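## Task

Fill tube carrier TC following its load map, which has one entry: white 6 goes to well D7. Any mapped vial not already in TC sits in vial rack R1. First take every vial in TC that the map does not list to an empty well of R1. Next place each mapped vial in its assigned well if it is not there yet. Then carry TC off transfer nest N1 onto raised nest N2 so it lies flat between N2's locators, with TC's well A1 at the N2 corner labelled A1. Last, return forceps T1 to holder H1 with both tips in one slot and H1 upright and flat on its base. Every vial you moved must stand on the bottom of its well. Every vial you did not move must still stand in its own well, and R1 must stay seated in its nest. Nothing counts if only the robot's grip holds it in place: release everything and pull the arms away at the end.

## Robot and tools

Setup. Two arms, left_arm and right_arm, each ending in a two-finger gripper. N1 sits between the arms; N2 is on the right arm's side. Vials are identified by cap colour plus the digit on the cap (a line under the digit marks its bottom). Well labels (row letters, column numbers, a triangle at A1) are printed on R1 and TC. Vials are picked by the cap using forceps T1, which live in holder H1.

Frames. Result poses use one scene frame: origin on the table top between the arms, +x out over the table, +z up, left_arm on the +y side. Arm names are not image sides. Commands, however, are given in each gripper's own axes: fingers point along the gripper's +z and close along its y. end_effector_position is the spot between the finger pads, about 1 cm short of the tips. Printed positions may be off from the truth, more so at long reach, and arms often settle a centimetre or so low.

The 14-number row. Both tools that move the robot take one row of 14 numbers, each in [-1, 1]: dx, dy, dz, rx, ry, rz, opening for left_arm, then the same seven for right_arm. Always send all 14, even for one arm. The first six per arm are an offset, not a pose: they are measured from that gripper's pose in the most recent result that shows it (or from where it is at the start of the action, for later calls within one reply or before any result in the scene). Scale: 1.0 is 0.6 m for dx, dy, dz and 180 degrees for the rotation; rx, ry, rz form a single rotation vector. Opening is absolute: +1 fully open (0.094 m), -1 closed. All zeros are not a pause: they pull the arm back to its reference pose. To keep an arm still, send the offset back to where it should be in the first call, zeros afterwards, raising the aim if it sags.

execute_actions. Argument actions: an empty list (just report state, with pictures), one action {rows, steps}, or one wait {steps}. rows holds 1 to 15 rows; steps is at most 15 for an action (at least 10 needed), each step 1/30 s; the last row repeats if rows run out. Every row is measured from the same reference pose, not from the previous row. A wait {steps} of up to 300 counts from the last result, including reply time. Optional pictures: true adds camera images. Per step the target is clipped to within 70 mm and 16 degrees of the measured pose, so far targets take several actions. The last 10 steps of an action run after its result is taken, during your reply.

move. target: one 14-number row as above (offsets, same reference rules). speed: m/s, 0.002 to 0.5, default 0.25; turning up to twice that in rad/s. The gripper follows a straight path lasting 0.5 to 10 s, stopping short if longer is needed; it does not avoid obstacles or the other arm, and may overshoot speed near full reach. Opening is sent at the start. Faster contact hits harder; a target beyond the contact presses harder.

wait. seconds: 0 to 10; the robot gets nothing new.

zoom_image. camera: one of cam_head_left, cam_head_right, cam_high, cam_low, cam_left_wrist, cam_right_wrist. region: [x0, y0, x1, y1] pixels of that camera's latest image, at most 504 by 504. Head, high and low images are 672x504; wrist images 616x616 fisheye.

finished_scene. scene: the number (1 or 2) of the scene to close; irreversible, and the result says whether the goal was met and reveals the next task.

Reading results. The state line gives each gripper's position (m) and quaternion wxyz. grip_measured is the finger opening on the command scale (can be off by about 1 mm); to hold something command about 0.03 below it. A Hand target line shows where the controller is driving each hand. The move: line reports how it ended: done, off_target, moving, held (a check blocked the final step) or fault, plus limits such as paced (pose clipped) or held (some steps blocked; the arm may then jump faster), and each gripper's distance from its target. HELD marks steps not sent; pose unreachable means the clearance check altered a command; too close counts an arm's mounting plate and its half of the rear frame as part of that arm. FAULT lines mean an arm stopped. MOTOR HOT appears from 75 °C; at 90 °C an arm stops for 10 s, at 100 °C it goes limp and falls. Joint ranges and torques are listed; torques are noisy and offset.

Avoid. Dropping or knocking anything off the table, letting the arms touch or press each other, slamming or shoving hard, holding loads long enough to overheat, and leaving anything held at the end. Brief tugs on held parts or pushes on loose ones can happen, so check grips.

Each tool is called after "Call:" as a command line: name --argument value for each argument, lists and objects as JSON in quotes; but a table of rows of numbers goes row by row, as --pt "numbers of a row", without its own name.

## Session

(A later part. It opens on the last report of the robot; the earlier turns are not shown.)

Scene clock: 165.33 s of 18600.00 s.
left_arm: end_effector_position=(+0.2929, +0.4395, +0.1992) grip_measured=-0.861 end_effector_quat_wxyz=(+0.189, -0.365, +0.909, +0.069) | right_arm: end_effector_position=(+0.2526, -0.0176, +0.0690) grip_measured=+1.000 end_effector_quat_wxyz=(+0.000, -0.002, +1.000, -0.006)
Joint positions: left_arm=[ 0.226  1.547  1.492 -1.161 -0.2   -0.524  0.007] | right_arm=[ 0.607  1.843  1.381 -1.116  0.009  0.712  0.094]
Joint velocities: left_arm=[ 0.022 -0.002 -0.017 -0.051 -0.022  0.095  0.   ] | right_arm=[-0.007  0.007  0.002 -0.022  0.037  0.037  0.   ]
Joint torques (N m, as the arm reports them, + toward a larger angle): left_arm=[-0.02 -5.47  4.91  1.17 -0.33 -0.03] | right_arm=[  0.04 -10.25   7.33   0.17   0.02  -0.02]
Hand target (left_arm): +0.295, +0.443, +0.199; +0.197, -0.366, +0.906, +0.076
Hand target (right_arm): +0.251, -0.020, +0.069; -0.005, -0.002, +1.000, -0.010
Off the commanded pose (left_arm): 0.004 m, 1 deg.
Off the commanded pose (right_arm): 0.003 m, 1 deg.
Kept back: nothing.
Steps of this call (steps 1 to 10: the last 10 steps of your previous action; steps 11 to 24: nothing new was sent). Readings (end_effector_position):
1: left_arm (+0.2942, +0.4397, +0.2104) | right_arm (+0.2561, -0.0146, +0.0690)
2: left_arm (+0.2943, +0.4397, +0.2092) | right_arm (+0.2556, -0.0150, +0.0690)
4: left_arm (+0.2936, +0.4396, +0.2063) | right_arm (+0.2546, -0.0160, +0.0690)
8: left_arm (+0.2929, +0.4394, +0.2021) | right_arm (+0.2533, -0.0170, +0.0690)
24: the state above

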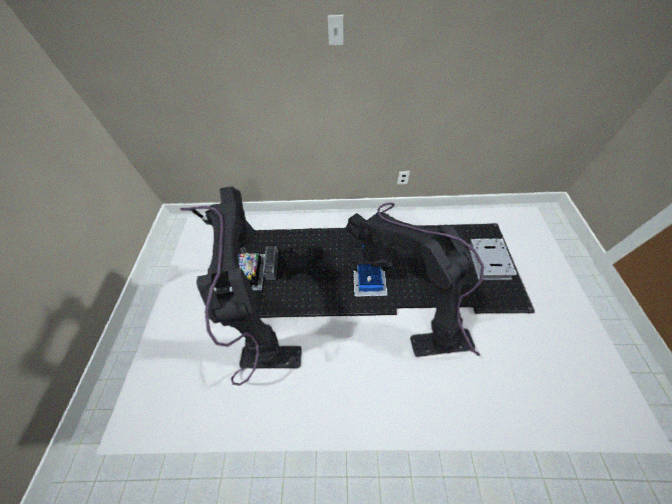

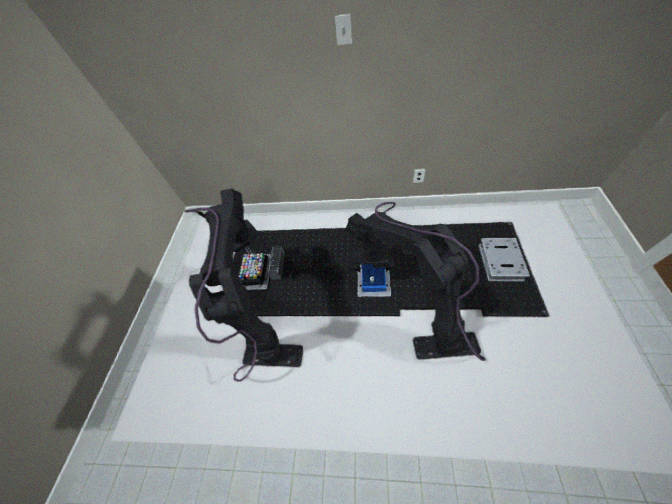

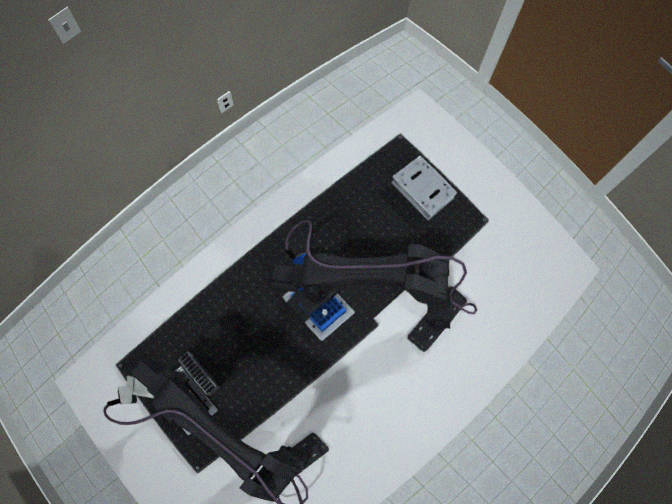

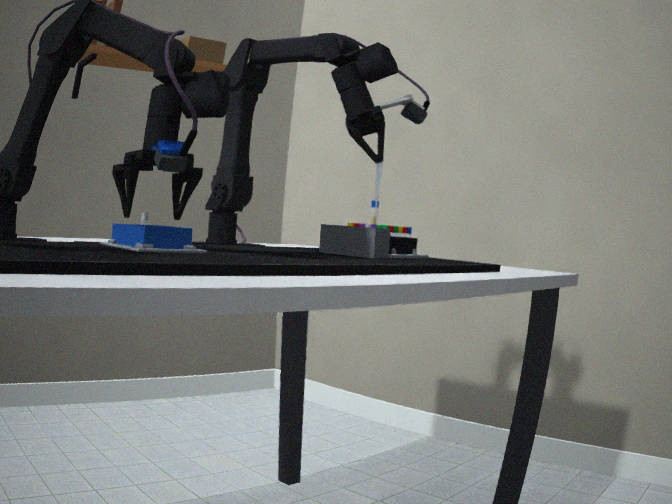

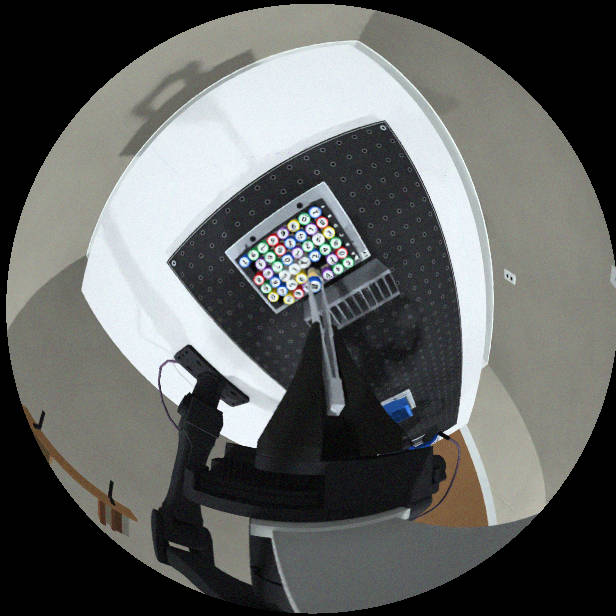

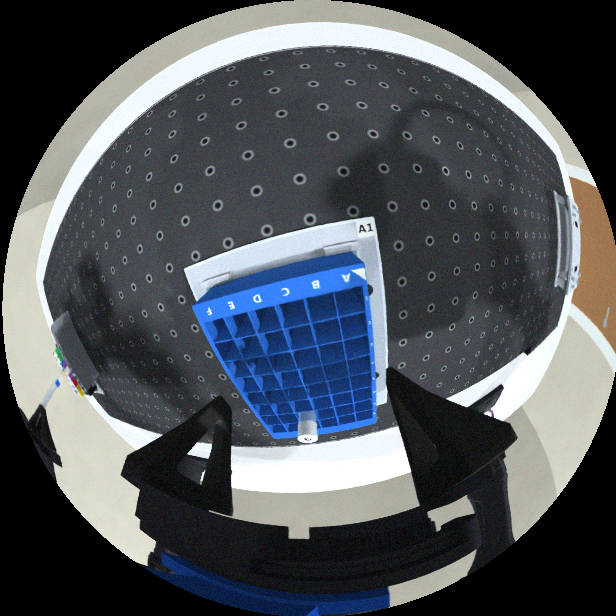

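Call:
execute_actions --actions '[{"rows":[[-0.0055,0.0010,0.0030,0.0012,-0.0037,-0.0032,-0.87,0.0006,-0.0005,0.007,0.001,0.001,0,1],[-0.0062,0.0030,0.0042,0.0007,-0.0037,-0.0044,-0.87,0,0,0.0124,0.001,0.001,0,1],[-0.0064,0.0043,0.0052,0.0003,-0.0038,-0.0052,-0.87,-0.0011,0.0011,0.0154,0.0002,0.0002,0,1],[-0.0065,0.0042,0.0060,0.0005,-0.0041,-0.0053,-0.87,-0.0011,0.0011,0.0189,0.0002,0.0002,0,1],[-0.0062,0.0041,0.0072,0.0005,-0.0041,-0.0053,-0.87,-0.0011,0.0011,0.0229,0.0002,0.0002,0,1],[-0.0058,0.0040,0.0086,0.0005,-0.0041,-0.0053,-0.87,-0.0011,0.0011,0.0269,0.0002,0.0002,0,1],[-0.0053,0.0039,0.0100,0.0005,-0.0041,-0.0053,-0.87,-0.0011,0.0011,0.0309,0.0002,0.0002,0,1],[-0.0050,0.0038,0.0113,0.0005,-0.0041,-0.0053,-0.87,-0.0011,0.0011,0.0349,0.0002,0.0002,0,1],[-0.0045,0.0037,0.0127,0.0005,-0.0041,-0.0053,-0.87,-0.0011,0.0011,0.0389,0.0002,0.0002,0,1],[-0.0041,0.0036,0.0141,0.0005,-0.0041,-0.0053,-0.87,-0.0011,0.0011,0.0429,0.0002,0.0002,0,1],[-0.0037,0.0035,0.0155,0.0005,-0.0041,-0.0053,-0.87,-0.0011,0.0011,0.0469,0.0002,0.0002,0,1],[-0.0033,0.0034,0.0169,0.0005,-0.0041,-0.0053,-0.87,-0.0011,0.0011,0.0509,0.0002,0.0002,0,1],[-0.0028,0.0033,0.0183,0.0005,-0.0041,-0.0053,-0.87,-0.0011,0.0011,0.0544,0.0002,0.0002,0,1],[-0.0017,0.0037,0.0197,0.0001,-0.0034,-0.0051,-0.87,0.0006,-0.0005,0.0569,0.0015,0.0017,0,1],[-0.0001,0.0043,0.0211,-0.0005,-0.0025,-0.0049,-0.87,0.0024,-0.0020,0.0587,0.0027,0.0031,0,1]],"steps":15}]'

Call:
execute_actions --actions '[{"steps":24}]' --pictures true

Call:
zoom_image --camera "cam_left_wrist" --region '[280, 235, 345, 300]'

Call:
zoom_image --camera "cam_right_wrist" --region '[180, 220, 430, 470]'

Scene clock: 169.77 s of 18600.00 s.
left_arm: end_effector_position=(+0.2928, +0.4409, +0.1994) grip_measured=-0.861 end_effector_quat_wxyz=(+0.190, -0.367, +0.908, +0.069) | right_arm: end_effector_position=(+0.2550, -0.0156, +0.0680) grip_measured=+1.000 end_effector_quat_wxyz=(+0.005, -0.002, +1.000, -0.001)
Joint positions: left_arm=[ 0.23   1.547  1.492 -1.159 -0.2   -0.524  0.007] | right_arm=[ 0.607  1.843  1.377 -1.098  0.009  0.712  0.094]
Joint velocities: left_arm=[ 0.022  0.007 -0.027  0.037  0.022  0.081 -0.   ] | right_arm=[-0.002  0.002 -0.1    0.271 -0.037 -0.007  0.   ]
Joint torques (N m, as the arm reports them, + toward a larger angle): left_arm=[ 0.58 -5.53  4.34  1.21 -0.12 -0.05] | right_arm=[ 0.08 -9.05  5.44  0.29  0.   -0.03]
Steps of this call (steps 1 to 90: nothing new was sent; then 1.27 s passed at rest; steps 91 to 95: the first 5 steps of this action). Readings (end_effector_position):
91: left_arm (+0.2930, +0.4395, +0.1993) | right_arm (+0.2527, -0.0176, +0.0690)
92: left_arm (+0.2930, +0.4396, +0.1993) | right_arm (+0.2530, -0.0173, +0.0690)
94: left_arm (+0.2928, +0.4404, +0.1993) | right_arm (+0.2544, -0.0161, +0.0687)
95: the state above

Scene clock: 170.57 s of 18600.00 s.
left_arm: end_effector_position=(+0.2926, +0.4416, +0.1887) grip_measured=-0.861 end_effector_quat_wxyz=(+0.186, -0.367, +0.909, +0.070) | right_arm: end_effector_position=(+0.2537, -0.0167, +0.0419) grip_measured=+1.000 end_effector_quat_wxyz=(+0.002, -0.002, +1.000, -0.004)
Joint positions: left_arm=[ 0.232  1.547  1.451 -1.126 -0.2   -0.524  0.007] | right_arm=[ 0.607  1.871  1.306 -1.008  0.009  0.712  0.094]
Joint velocities: left_arm=[ 0.007  0.012  0.017  0.007 -0.022 -0.037 -0.002] | right_arm=[ 0.007 -0.002  0.002 -0.007  0.007  0.037  0.   ]
Joint torques (N m, as the arm reports them, + toward a larger angle): left_arm=[ 0.59 -5.56  4.91  1.18 -0.12 -0.02] | right_arm=[ 0.07 -9.49  6.01  0.36  0.   -0.03]
Hand target (left_arm): +0.295, +0.445, +0.188; +0.192, -0.372, +0.905, +0.070
Hand target (right_arm): +0.251, -0.019, +0.035; -0.004, -0.002, +1.000, -0.010
Off the commanded pose (left_arm): 0.004 m, 1 deg.
Off the commanded pose (right_arm): 0.009 m, 1 deg.
Kept back: nothing.
Steps of this call (steps 1 to 10: the last 10 steps of your previous action; steps 11 to 24: nothing new was sent). Readings (end_effector_position):
1: left_arm (+0.2931, +0.4414, +0.1995) | right_arm (+0.2553, -0.0153, +0.0667)
2: left_arm (+0.2934, +0.4416, +0.1991) | right_arm (+0.2551, -0.0155, +0.0651)
4: left_arm (+0.2935, +0.4417, +0.1971) | right_arm (+0.2543, -0.0162, +0.0614)
8: left_arm (+0.2920, +0.4414, +0.1917) | right_arm (+0.2534, -0.0170, +0.0522)
24: the state above

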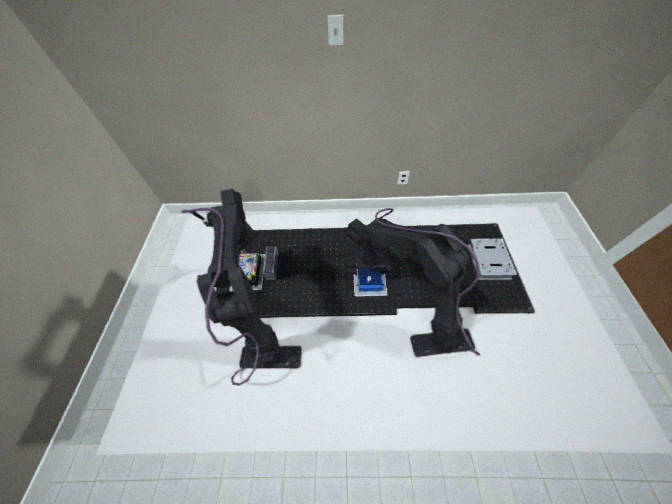

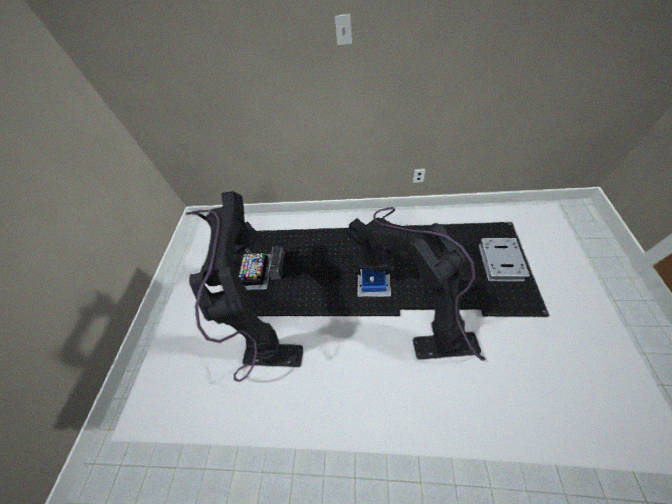

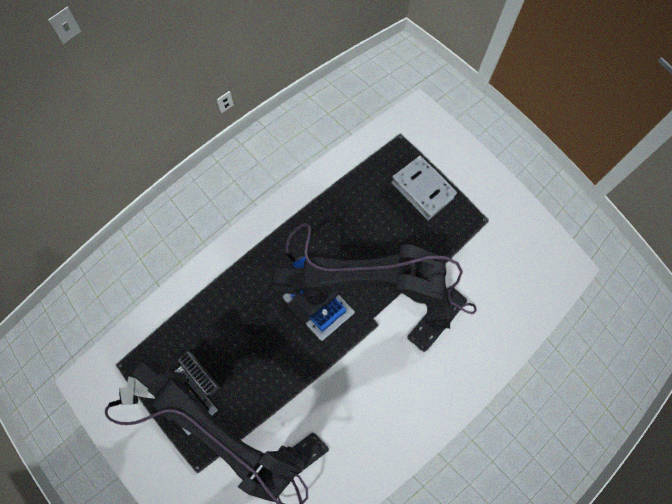

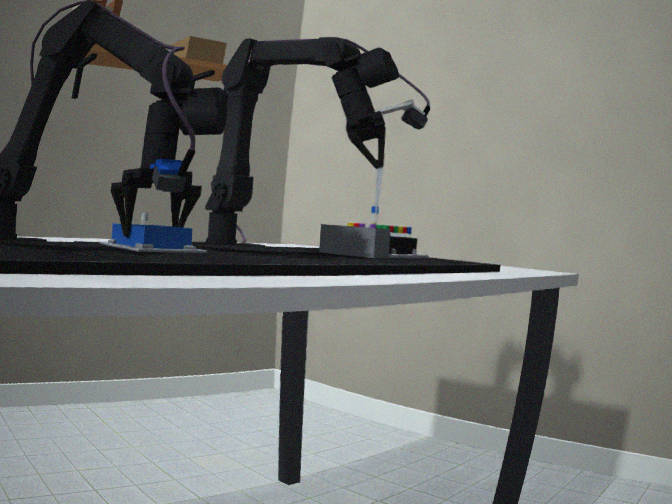

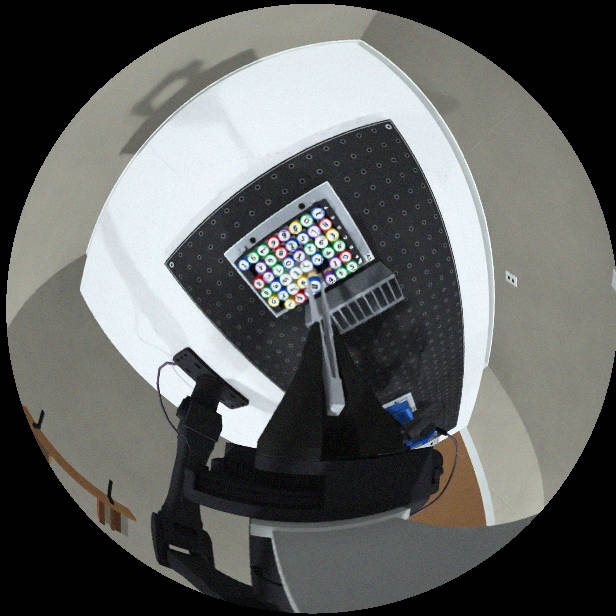

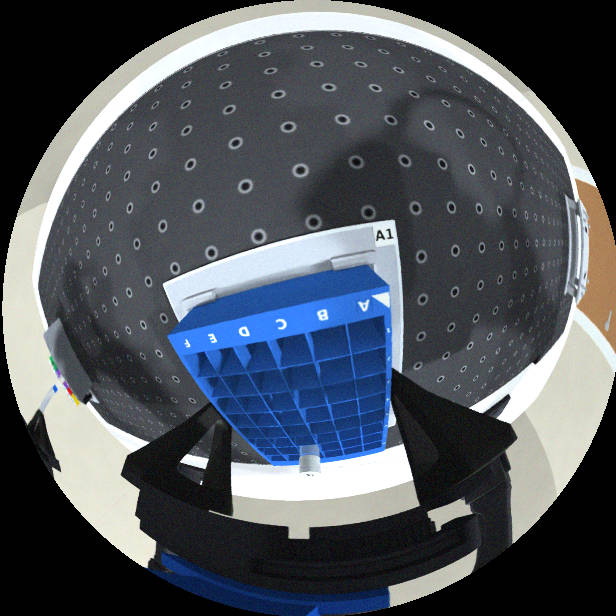

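Region (280, 235, 345, 300) of cam_left_wrist's 616x616 image, scaled by 7.754, with more detail than that image has.

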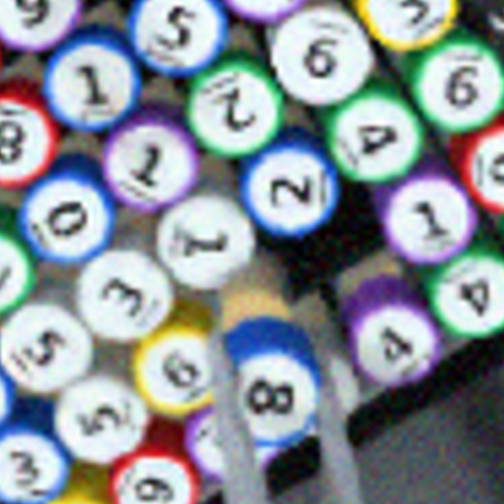

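Region (180, 220, 430, 470) of cam_right_wrist's 616x616 image, scaled by 2.016, with more detail than that image has.

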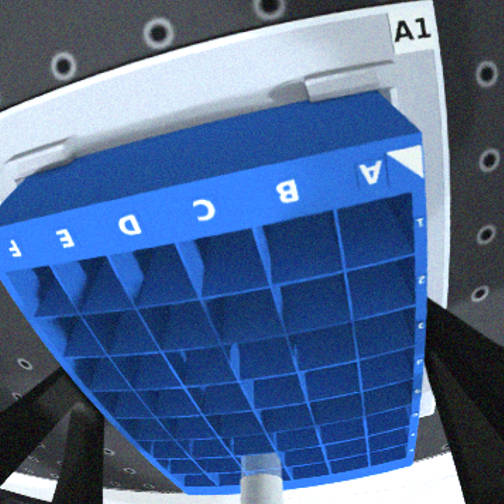

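Call:
execute_actions --actions '[{"rows":[[-0.0031,-0.0030,0.0043,0.0022,-0.0037,-0.0009,-0.87,0,0,0,0,0,0,0.97],[-0.0026,-0.0031,0.0059,0.0022,-0.0037,-0.0009,-0.87,0,0,0,0,0,0,0.95],[-0.0023,-0.0032,0.0075,0.0023,-0.0039,-0.0009,-0.87,0,0,0,0,0,0,0.93],[-0.0019,-0.0034,0.0091,0.0024,-0.0040,-0.0010,-0.87,0,0,0,0,0,0,0.91],[-0.0017,-0.0037,0.0107,0.0026,-0.0043,-0.0010,-0.87,0,0,0,0,0,0,0.895],[-0.0015,-0.0039,0.0122,0.0027,-0.0045,-0.0011,-0.87,0,0,0,0,0,0,0.88],[-0.0010,-0.0040,0.0138,0.0027,-0.0045,-0.0011,-0.87,0,0,0,0,0,0,0.868],[-0.0004,-0.0041,0.0154,0.0027,-0.0045,-0.0011,-0.87,0,0,0,0,0,0,0.856],[0.0001,-0.0041,0.0170,0.0027,-0.0045,-0.0011,-0.87,0,0,0,0,0,0,0.846],[0.0006,-0.0042,0.0186,0.0027,-0.0045,-0.0011,-0.87,0,0,0,0,0,0,0.838],[0.0012,-0.0043,0.0201,0.0027,-0.0045,-0.0011,-0.87,0,0,0,0,0,0,0.830],[0.0017,-0.0043,0.0217,0.0027,-0.0045,-0.0011,-0.87,0,0,0,0,0,0,0.822],[0.0025,-0.0042,0.0233,0.0026,-0.0043,-0.0010,-0.87,0,0,0,0,0,0,0.816],[0.0036,-0.0040,0.0249,0.0023,-0.0039,-0.0009,-0.87,0,0,0,0,0,0,0.810],[0.0054,-0.0032,0.0265,0.0017,-0.0028,-0.0007,-0.87,0,0,0,0,0,0,0.805]],"steps":15}]'

Call:
execute_actions --actions '[{"steps":24}]' --pictures true

Call:
zoom_image --camera "cam_left_wrist" --region '[280, 235, 345, 300]'

Scene clock: 174.40 s of 18600.00 s.
left_arm: end_effector_position=(+0.2939, +0.4418, +0.1877) grip_measured=-0.861 end_effector_quat_wxyz=(+0.188, -0.367, +0.908, +0.070) | right_arm: end_effector_position=(+0.2539, -0.0166, +0.0419) grip_measured=+0.905 end_effector_quat_wxyz=(+0.003, -0.002, +1.000, -0.004)
Joint positions: left_arm=[ 0.232  1.547  1.446 -1.116 -0.2   -0.524  0.007] | right_arm=[ 0.607  1.871  1.306 -1.007  0.009  0.712  0.089]
Joint velocities: left_arm=[-0.012  0.012 -0.12   0.095 -0.037  0.022  0.   ] | right_arm=[-0.002 -0.002  0.002 -0.007 -0.007  0.007 -0.015]
Joint torques (N m, as the arm reports them, + toward a larger angle): left_arm=[ 0.02 -5.51  4.44  1.14 -0.09 -0.02] | right_arm=[  0.09 -10.55   6.93   0.27  -0.01  -0.03]
Steps of this call (steps 1 to 90: nothing new was sent; then 0.67 s passed at rest; steps 91 to 95: the first 5 steps of this action). Readings (end_effector_position):
91: left_arm (+0.2927, +0.4416, +0.1887) | right_arm (+0.2539, -0.0166, +0.0419)
92: left_arm (+0.2929, +0.4416, +0.1888) | right_arm (+0.2539, -0.0166, +0.0419)
94: left_arm (+0.2936, +0.4418, +0.1885) | right_arm (+0.2539, -0.0166, +0.0419)
95: the state above

Scene clock: 175.20 s of 18600.00 s.
left_arm: end_effector_position=(+0.2935, +0.4416, +0.1741) grip_measured=-0.861 end_effector_quat_wxyz=(+0.184, -0.367, +0.909, +0.070) | right_arm: end_effector_position=(+0.2538, -0.0178, +0.0419) grip_measured=+0.815 end_effector_quat_wxyz=(+0.003, -0.002, +1.000, -0.007)
Joint positions: left_arm=[ 0.232  1.547  1.395 -1.073 -0.199 -0.524  0.007] | right_arm=[ 0.607  1.871  1.306 -1.01   0.014  0.712  0.085]
Joint velocities: left_arm=[-0.012 -0.027  0.022  0.066 -0.037 -0.081 -0.   ] | right_arm=[-0.022  0.002  0.007 -0.037 -0.037  0.037 -0.001]
Joint torques (N m, as the arm reports them, + toward a larger angle): left_arm=[-0.04 -5.58  4.92  1.19 -0.11 -0.02] | right_arm=[  0.08 -10.62   6.98   0.3   -0.04  -0.03]
Hand target (left_arm): +0.296, +0.442, +0.173; +0.191, -0.368, +0.908, +0.069
Hand target (right_arm): +0.254, -0.017, +0.042; +0.002, -0.002, +1.000, -0.004
Off the commanded pose (left_arm): 0.003 m, 1 deg.
Off the commanded pose (right_arm): 0.001 m, 0 deg.
Kept back: nothing.
Steps of this call (steps 1 to 10: the last 10 steps of your previous action; steps 11 to 24: nothing new was sent). Readings (end_effector_position):
1: left_arm (+0.2939, +0.4418, +0.1864) | right_arm (+0.2539, -0.0166, +0.0419)
2: left_arm (+0.2936, +0.4418, +0.1849) | right_arm (+0.2538, -0.0168, +0.0419)
4: left_arm (+0.2927, +0.4416, +0.1818) | right_arm (+0.2538, -0.0172, +0.0419)
8: left_arm (+0.2931, +0.4416, +0.1778) | right_arm (+0.2538, -0.0178, +0.0419)
24: the state above

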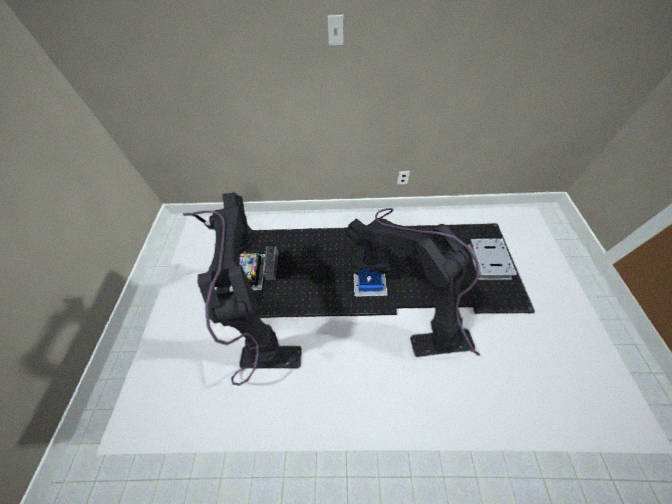

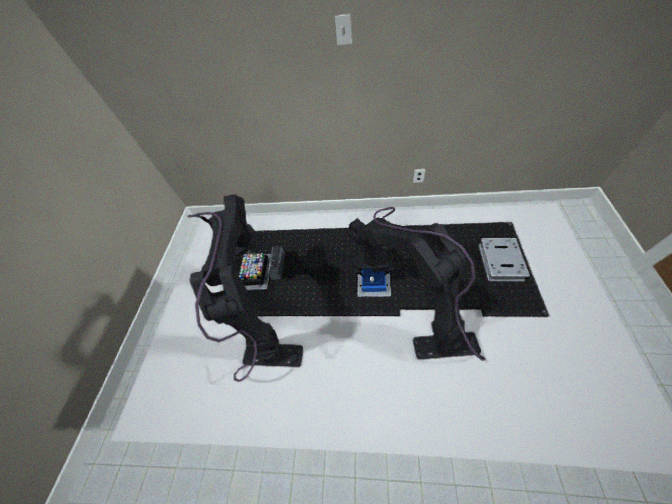

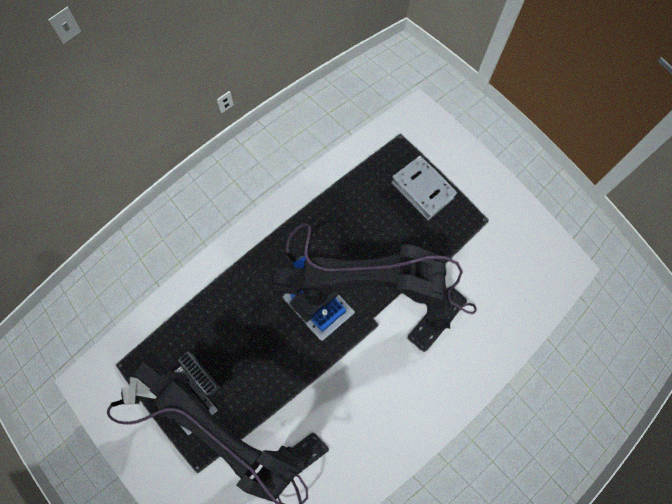

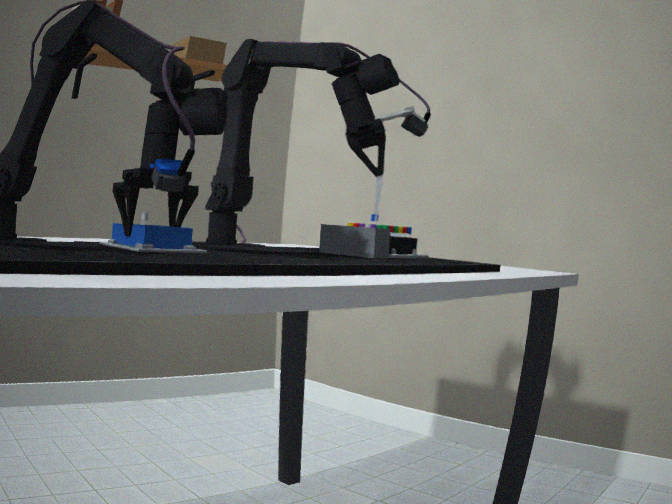

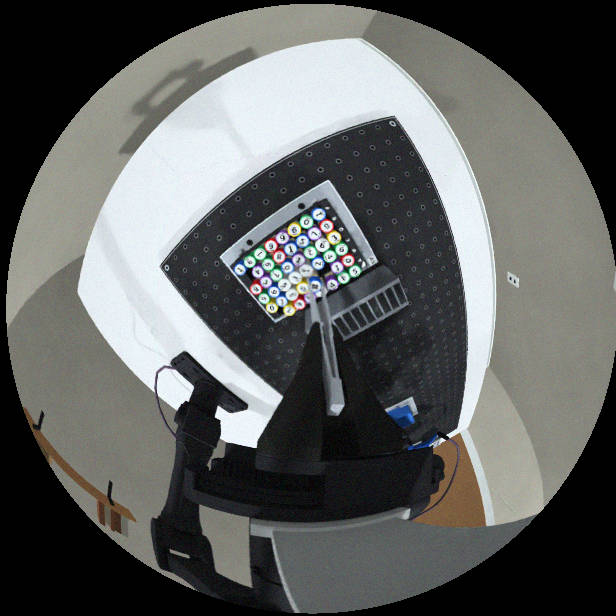

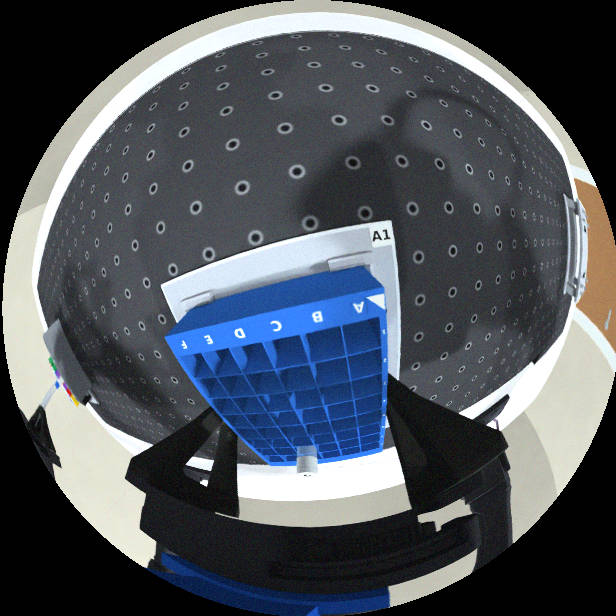

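Region (280, 235, 345, 300) of cam_left_wrist's 616x616 image, scaled by 7.754, with more detail than that image has.

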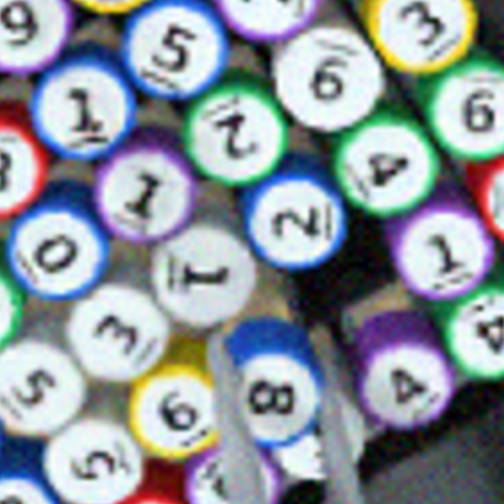

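Call:
execute_actions --actions '[{"rows":[[-0.0009,-0.0020,0.0062,0.0016,-0.0027,-0.0007,-0.87,0,0,0,0,0,0,0.80],[-0.0004,-0.0022,0.0081,0.0018,-0.0029,-0.0007,-0.87,0,0,0,0,0,0,0.795],[0,-0.0024,0.0100,0.0019,-0.0032,-0.0008,-0.87,0,0,0,0,0,0,0.79],[0.0001,-0.0028,0.0120,0.0022,-0.0037,-0.0009,-0.87,0,0,0,0,0,0,0.785],[0.0002,-0.0032,0.0139,0.0026,-0.0043,-0.0010,-0.87,0,0,0,0,0,0,0.785],[0.0006,-0.0034,0.0158,0.0027,-0.0045,-0.0011,-0.87,-0.0020,0.0018,-0.0052,-0.0017,-0.0019,0,0.785],[0.0014,-0.0034,0.0178,0.0027,-0.0045,-0.0011,-0.87,-0.0041,0.0035,-0.0104,-0.0033,-0.0038,0,0.785],[0.0022,-0.0034,0.0197,0.0027,-0.0045,-0.0011,-0.87,-0.0061,0.0053,-0.0156,-0.0050,-0.0057,0,0.785],[0.0029,-0.0035,0.0216,0.0027,-0.0045,-0.0011,-0.87,-0.0061,0.0053,-0.0176,-0.0050,-0.0057,0,0.785],[0.0037,-0.0035,0.0235,0.0027,-0.0045,-0.0011,-0.87,-0.0061,0.0053,-0.0196,-0.0050,-0.0057,0,0.785],[0.0044,-0.0035,0.0255,0.0027,-0.0045,-0.0011,-0.87,-0.0061,0.0053,-0.0216,-0.0050,-0.0057,0,0.785],[0.0053,-0.0033,0.0270,0.0026,-0.0043,-0.0010,-0.87,-0.0061,0.0053,-0.0236,-0.0050,-0.0057,0,0.785],[0.0062,-0.0031,0.0286,0.0024,-0.0040,-0.0010,-0.87,-0.0061,0.0053,-0.0256,-0.0050,-0.0057,0,0.785],[0.0077,-0.0025,0.0297,0.0019,-0.0032,-0.0008,-0.87,-0.0061,0.0053,-0.0276,-0.0050,-0.0057,0,0.785],[0.0087,-0.0021,0.0305,0.0016,-0.0027,-0.0007,-0.87,-0.0061,0.0053,-0.0296,-0.0050,-0.0057,0,0.785]],"steps":15}]'

Call:
execute_actions --actions '[{"steps":24}]' --pictures true

Call:
zoom_image --camera "cam_left_wrist" --region '[280, 235, 345, 300]'

Call:
zoom_image --camera "cam_low" --region '[340, 195, 420, 245]'

Scene clock: 178.50 s of 18600.00 s.
left_arm: end_effector_position=(+0.2936, +0.4416, +0.1702) grip_measured=-0.861 end_effector_quat_wxyz=(+0.184, -0.367, +0.909, +0.070) | right_arm: end_effector_position=(+0.2539, -0.0178, +0.0419) grip_measured=+0.803 end_effector_quat_wxyz=(+0.003, -0.002, +1.000, -0.007)
Joint positions: left_arm=[ 0.232  1.547  1.379 -1.059 -0.199 -0.524  0.007] | right_arm=[ 0.607  1.871  1.306 -1.01   0.015  0.712  0.085]
Joint velocities: left_arm=[-0.012  0.017 -0.183  0.11   0.037 -0.066 -0.001] | right_arm=[ 0.007 -0.012 -0.012 -0.022  0.007 -0.022  0.   ]
Joint torques (N m, as the arm reports them, + toward a larger angle): left_arm=[ 0.02 -5.59  4.9   1.15 -0.12 -0.02] | right_arm=[  0.06 -10.65   6.97   0.29   0.01  -0.03]
Steps of this call (steps 1 to 90: nothing new was sent; then 0.13 s passed at rest; steps 91 to 95: the first 5 steps of this action). Readings (end_effector_position):
91: left_arm (+0.2936, +0.4416, +0.1742) | right_arm (+0.2539, -0.0178, +0.0419)
92: left_arm (+0.2937, +0.4417, +0.1737) | right_arm (+0.2539, -0.0178, +0.0419)
94: left_arm (+0.2938, +0.4417, +0.1718) | right_arm (+0.2539, -0.0178, +0.0419)
95: the state above

Scene clock: 179.30 s of 18600.00 s.
left_arm: end_effector_position=(+0.2937, +0.4413, +0.1566) grip_measured=-0.861 end_effector_quat_wxyz=(+0.182, -0.367, +0.909, +0.069) | right_arm: end_effector_position=(+0.2534, -0.0182, +0.0449) grip_measured=+0.803 end_effector_quat_wxyz=(+0.001, -0.002, +1.000, -0.009)
Joint positions: left_arm=[ 0.232  1.547  1.326 -1.008 -0.197 -0.524  0.007] | right_arm=[ 0.607  1.871  1.318 -1.028  0.015  0.712  0.085]
Joint velocities: left_arm=[ 0.022 -0.002 -0.017  0.066  0.037  0.051  0.001] | right_arm=[ 0.002 -0.002 -0.007  0.022  0.066  0.007  0.   ]
Joint torques (N m, as the arm reports them, + toward a larger angle): left_arm=[-0.03 -5.7   4.89  1.17 -0.13 -0.03] | right_arm=[  0.07 -12.74   8.91   0.1    0.    -0.02]
Hand target (left_arm): +0.296, +0.442, +0.155; +0.189, -0.368, +0.908, +0.069
Hand target (right_arm): +0.257, -0.015, +0.059; +0.012, -0.002, +1.000, +0.001
Off the commanded pose (left_arm): 0.003 m, 1 deg.
Off the commanded pose (right_arm): 0.016 m, 2 deg.
Kept back: nothing.
Steps of this call (steps 1 to 10: the last 10 steps of your previous action; steps 11 to 24: nothing new was sent). Readings (end_effector_position):
1: left_arm (+0.2933, +0.4415, +0.1685) | right_arm (+0.2539, -0.0178, +0.0419)
2: left_arm (+0.2932, +0.4415, +0.1670) | right_arm (+0.2538, -0.0179, +0.0419)
4: left_arm (+0.2932, +0.4414, +0.1643) | right_arm (+0.2536, -0.0180, +0.0419)
8: left_arm (+0.2934, +0.4414, +0.1595) | right_arm (+0.2534, -0.0182, +0.0419)
24: the state above

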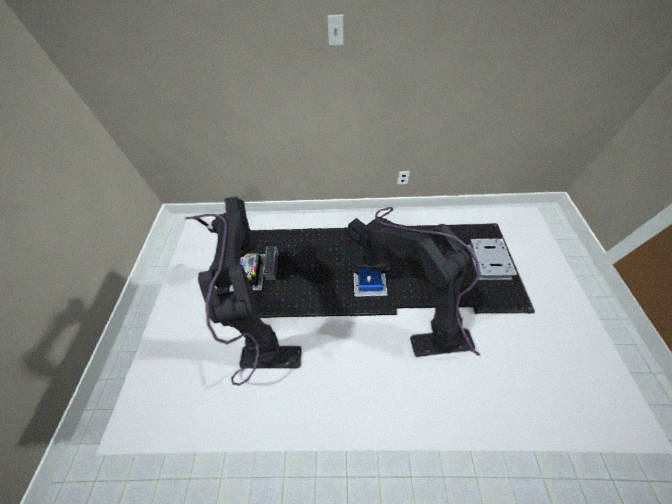

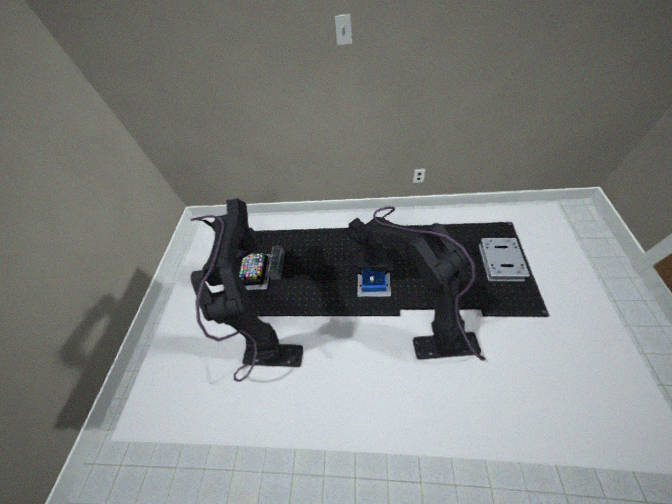

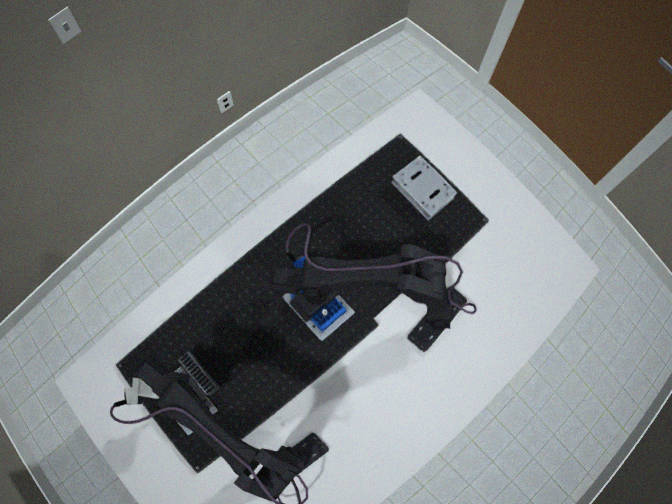

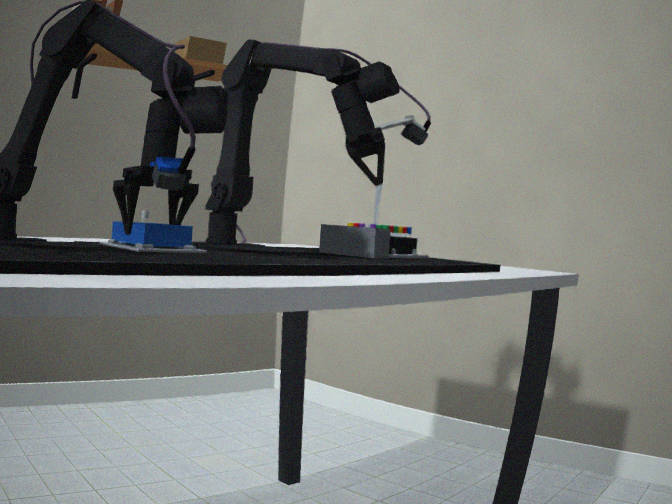

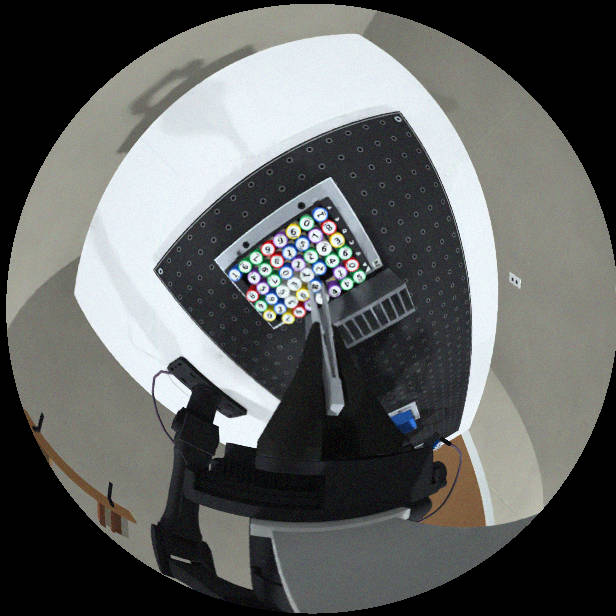

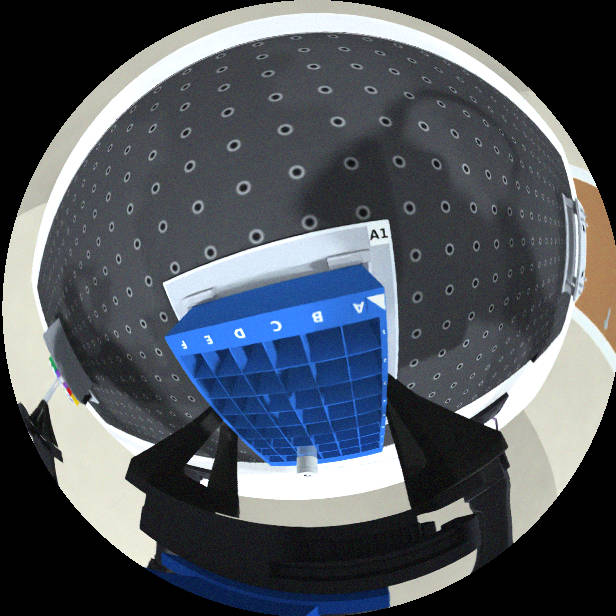

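Region (280, 235, 345, 300) of cam_left_wrist's 616x616 image, scaled by 7.754, with more detail than that image has.

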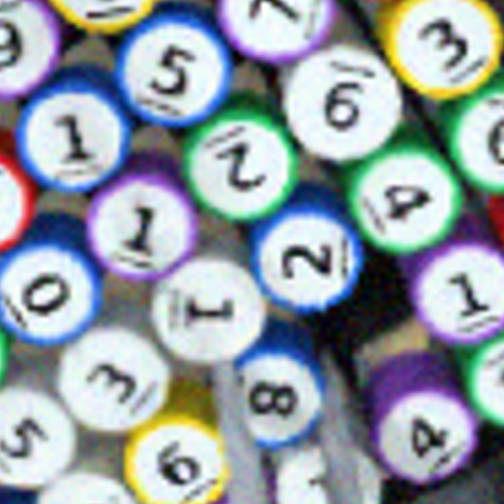

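Region (340, 195, 420, 245) of cam_low's 672x504 image, scaled by 6.300, with more detail than that image has; it fills the top 315 rows of this view, and the rest is white.

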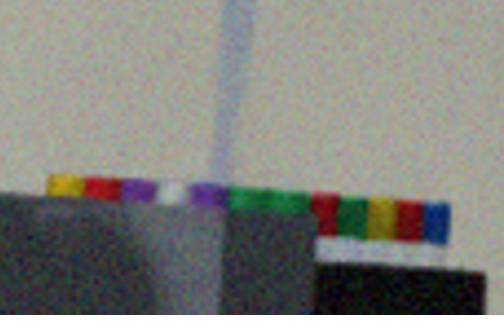

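Call:
execute_actions --actions '[{"rows":[[0,0,0,0,0,0,-0.862,-0.0121,0.0106,-0.0255,-0.0107,-0.0122,0,0.78],[0,0,0,0,0,0,-0.855,-0.0121,0.0106,-0.0272,-0.0107,-0.0122,0,0.78],[0,0,0,0,0,0,-0.848,-0.0121,0.0106,-0.0297,-0.0107,-0.0122,0,0.78],[0,0,0,0,0,0,-0.840,-0.0121,0.0106,-0.0330,-0.0107,-0.0122,0,0.78],[0,0,0,0,0,0,-0.832,-0.0121,0.0106,-0.0372,-0.0107,-0.0122,0,0.78],[0,0,0,0,0,0,-0.824,-0.0121,0.0106,-0.0422,-0.0107,-0.0122,0,0.78],[0,0,0,0,0,0,-0.816,-0.0121,0.0106,-0.0472,-0.0107,-0.0122,0,0.78],[0,0,0,0,0,0,-0.808,-0.0121,0.0106,-0.0522,-0.0107,-0.0122,0,0.78],[0,0,0,0,0,0,-0.800,-0.0121,0.0106,-0.0572,-0.0107,-0.0122,0,0.78],[0,0,0,0,0,0,-0.795,-0.0121,0.0106,-0.0622,-0.0107,-0.0122,0,0.78],[0,0,0,0,0,0,-0.79,-0.0121,0.0106,-0.0672,-0.0107,-0.0122,0,0.78],[0,0,0,0,0,0,-0.79,-0.0121,0.0106,-0.0722,-0.0107,-0.0122,0,0.78],[0,0,0,0,0,0,-0.79,-0.0121,0.0106,-0.0772,-0.0107,-0.0122,0,0.78],[0,0,0,0,0,0,-0.79,-0.0121,0.0106,-0.0810,-0.0107,-0.0122,0,0.78],[0,0,0,0,0,0,-0.79,-0.0121,0.0106,-0.0840,-0.0107,-0.0122,0,0.78]],"steps":15}]'

Call:
execute_actions --actions '[{"steps":22}]' --pictures true

Call:
zoom_image --camera "cam_left_wrist" --region '[280, 250, 345, 315]'

Scene clock: 180.80 s of 18600.00 s.
left_arm: end_effector_position=(+0.2937, +0.4412, +0.1565) grip_measured=-0.834 end_effector_quat_wxyz=(+0.182, -0.367, +0.910, +0.069) | right_arm: end_effector_position=(+0.2538, -0.0179, +0.0459) grip_measured=+0.803 end_effector_quat_wxyz=(+0.001, -0.002, +1.000, -0.009)
Joint positions: left_arm=[ 0.232  1.547  1.326 -1.008 -0.196 -0.524  0.008] | right_arm=[ 0.607  1.871  1.323 -1.032  0.015  0.712  0.085]
Joint velocities: left_arm=[ 0.007 -0.017  0.007 -0.051 -0.007  0.007  0.005] | right_arm=[-0.002  0.002  0.095 -0.11  -0.022 -0.007 -0.   ]
Joint torques (N m, as the arm reports them, + toward a larger angle): left_arm=[-0.01 -5.52  5.87  0.97 -0.12 -0.03] | right_arm=[  0.06 -13.69   9.34   0.24   0.    -0.04]
Steps of this call (steps 1 to 40: nothing new was sent; steps 41 to 45: the first 5 steps of this action). Readings (end_effector_position):
41: left_arm (+0.2937, +0.4413, +0.1566) | right_arm (+0.2534, -0.0182, +0.0449)
42: left_arm (+0.2937, +0.4412, +0.1565) | right_arm (+0.2534, -0.0182, +0.0449)
44: left_arm (+0.2937, +0.4412, +0.1565) | right_arm (+0.2537, -0.0179, +0.0452)
45: the state above

Scene clock: 181.53 s of 18600.00 s.
left_arm: end_effector_position=(+0.2937, +0.4412, +0.1565) grip_measured=-0.792 end_effector_quat_wxyz=(+0.182, -0.367, +0.910, +0.069) | right_arm: end_effector_position=(+0.2583, -0.0139, +0.0823) grip_measured=+0.803 end_effector_quat_wxyz=(+0.011, -0.002, +1.000, +0.000)
Joint positions: left_arm=[ 0.232  1.547  1.326 -1.008 -0.196 -0.524  0.01 ] | right_arm=[ 0.607  1.836  1.426 -1.143  0.015  0.712  0.085]
Joint velocities: left_arm=[ 0.007 -0.012  0.012  0.007 -0.007  0.022 -0.   ] | right_arm=[-0.007 -0.017 -0.017  0.022 -0.066 -0.007  0.   ]
Joint torques (N m, as the arm reports them, + toward a larger angle): left_arm=[ 0.   -5.47  5.79  0.96 -0.13  0.  ] | right_arm=[  0.12 -12.18   8.75   0.23  -0.01  -0.02]
Hand target (left_arm): +0.294, +0.441, +0.157; +0.182, -0.367, +0.909, +0.069
Hand target (right_arm): +0.260, -0.012, +0.094; +0.021, -0.002, +1.000, +0.009
Off the commanded pose (left_arm): 0.000 m, 0 deg.
Off the commanded pose (right_arm): 0.013 m, 1 deg.
Kept back: nothing.
Steps of this call (steps 1 to 10: the last 10 steps of your previous action; steps 11 to 22: nothing new was sent). Readings (end_effector_position):
1: left_arm (+0.2937, +0.4412, +0.1565) | right_arm (+0.2539, -0.0178, +0.0470)
2: left_arm (+0.2937, +0.4412, +0.1565) | right_arm (+0.2544, -0.0173, +0.0488)
4: left_arm (+0.2937, +0.4412, +0.1565) | right_arm (+0.2559, -0.0161, +0.0542)
8: left_arm (+0.2937, +0.4412, +0.1565) | right_arm (+0.2597, -0.0127, +0.0691)
22: the state above

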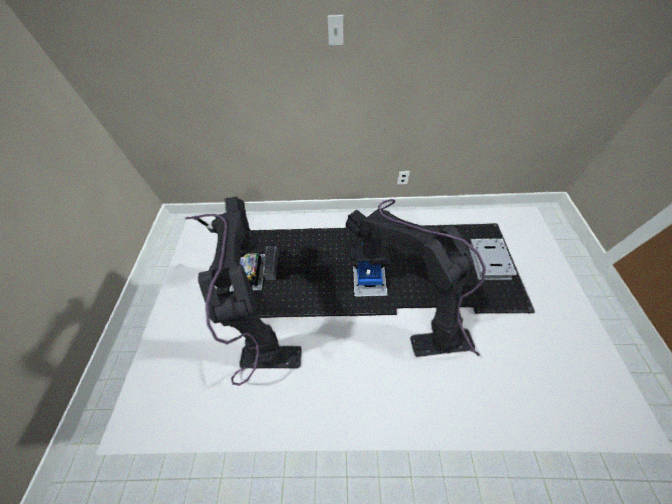

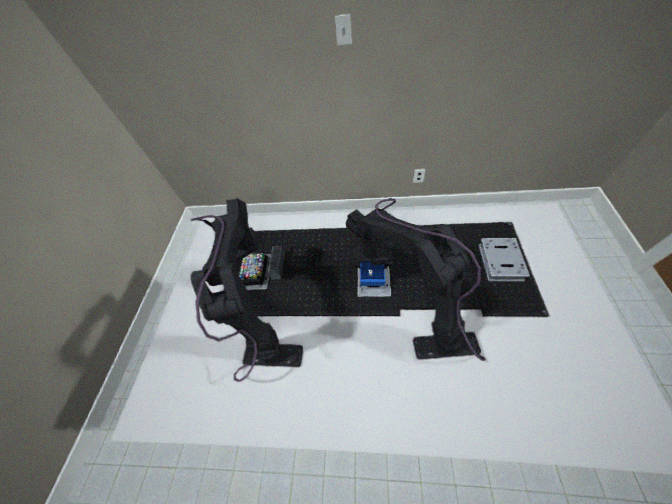

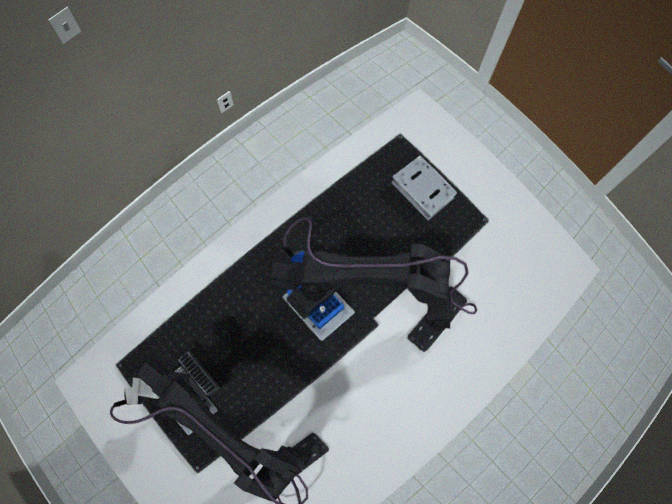

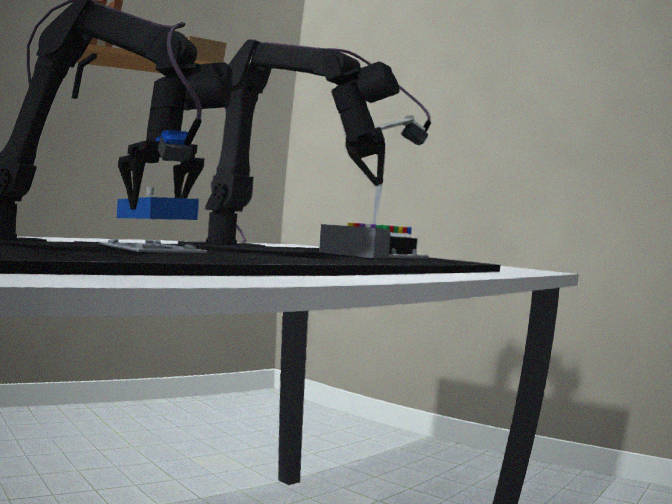

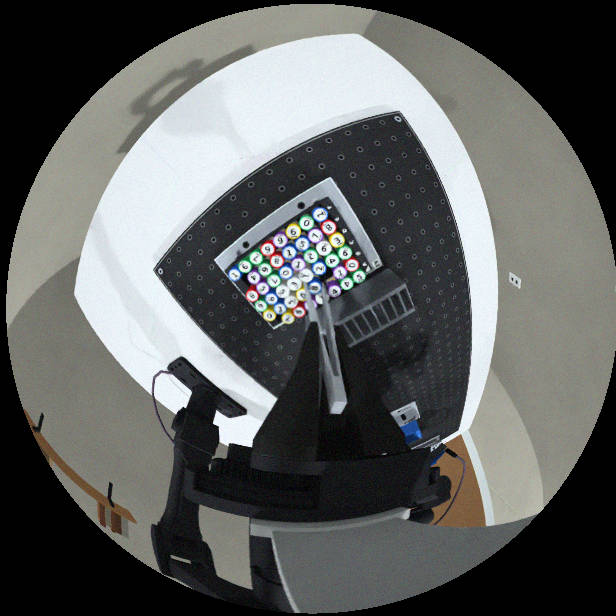

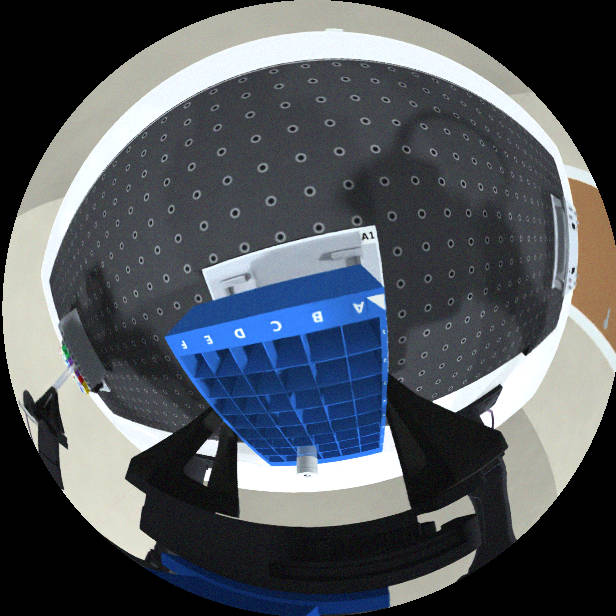

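Region (280, 250, 345, 315) of cam_left_wrist's 616x616 image, scaled by 7.754, with more detail than that image has.

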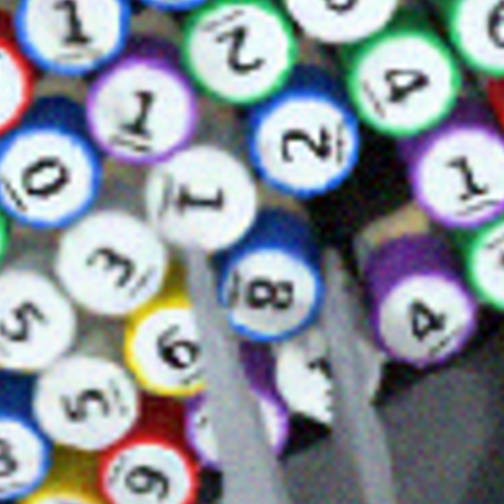

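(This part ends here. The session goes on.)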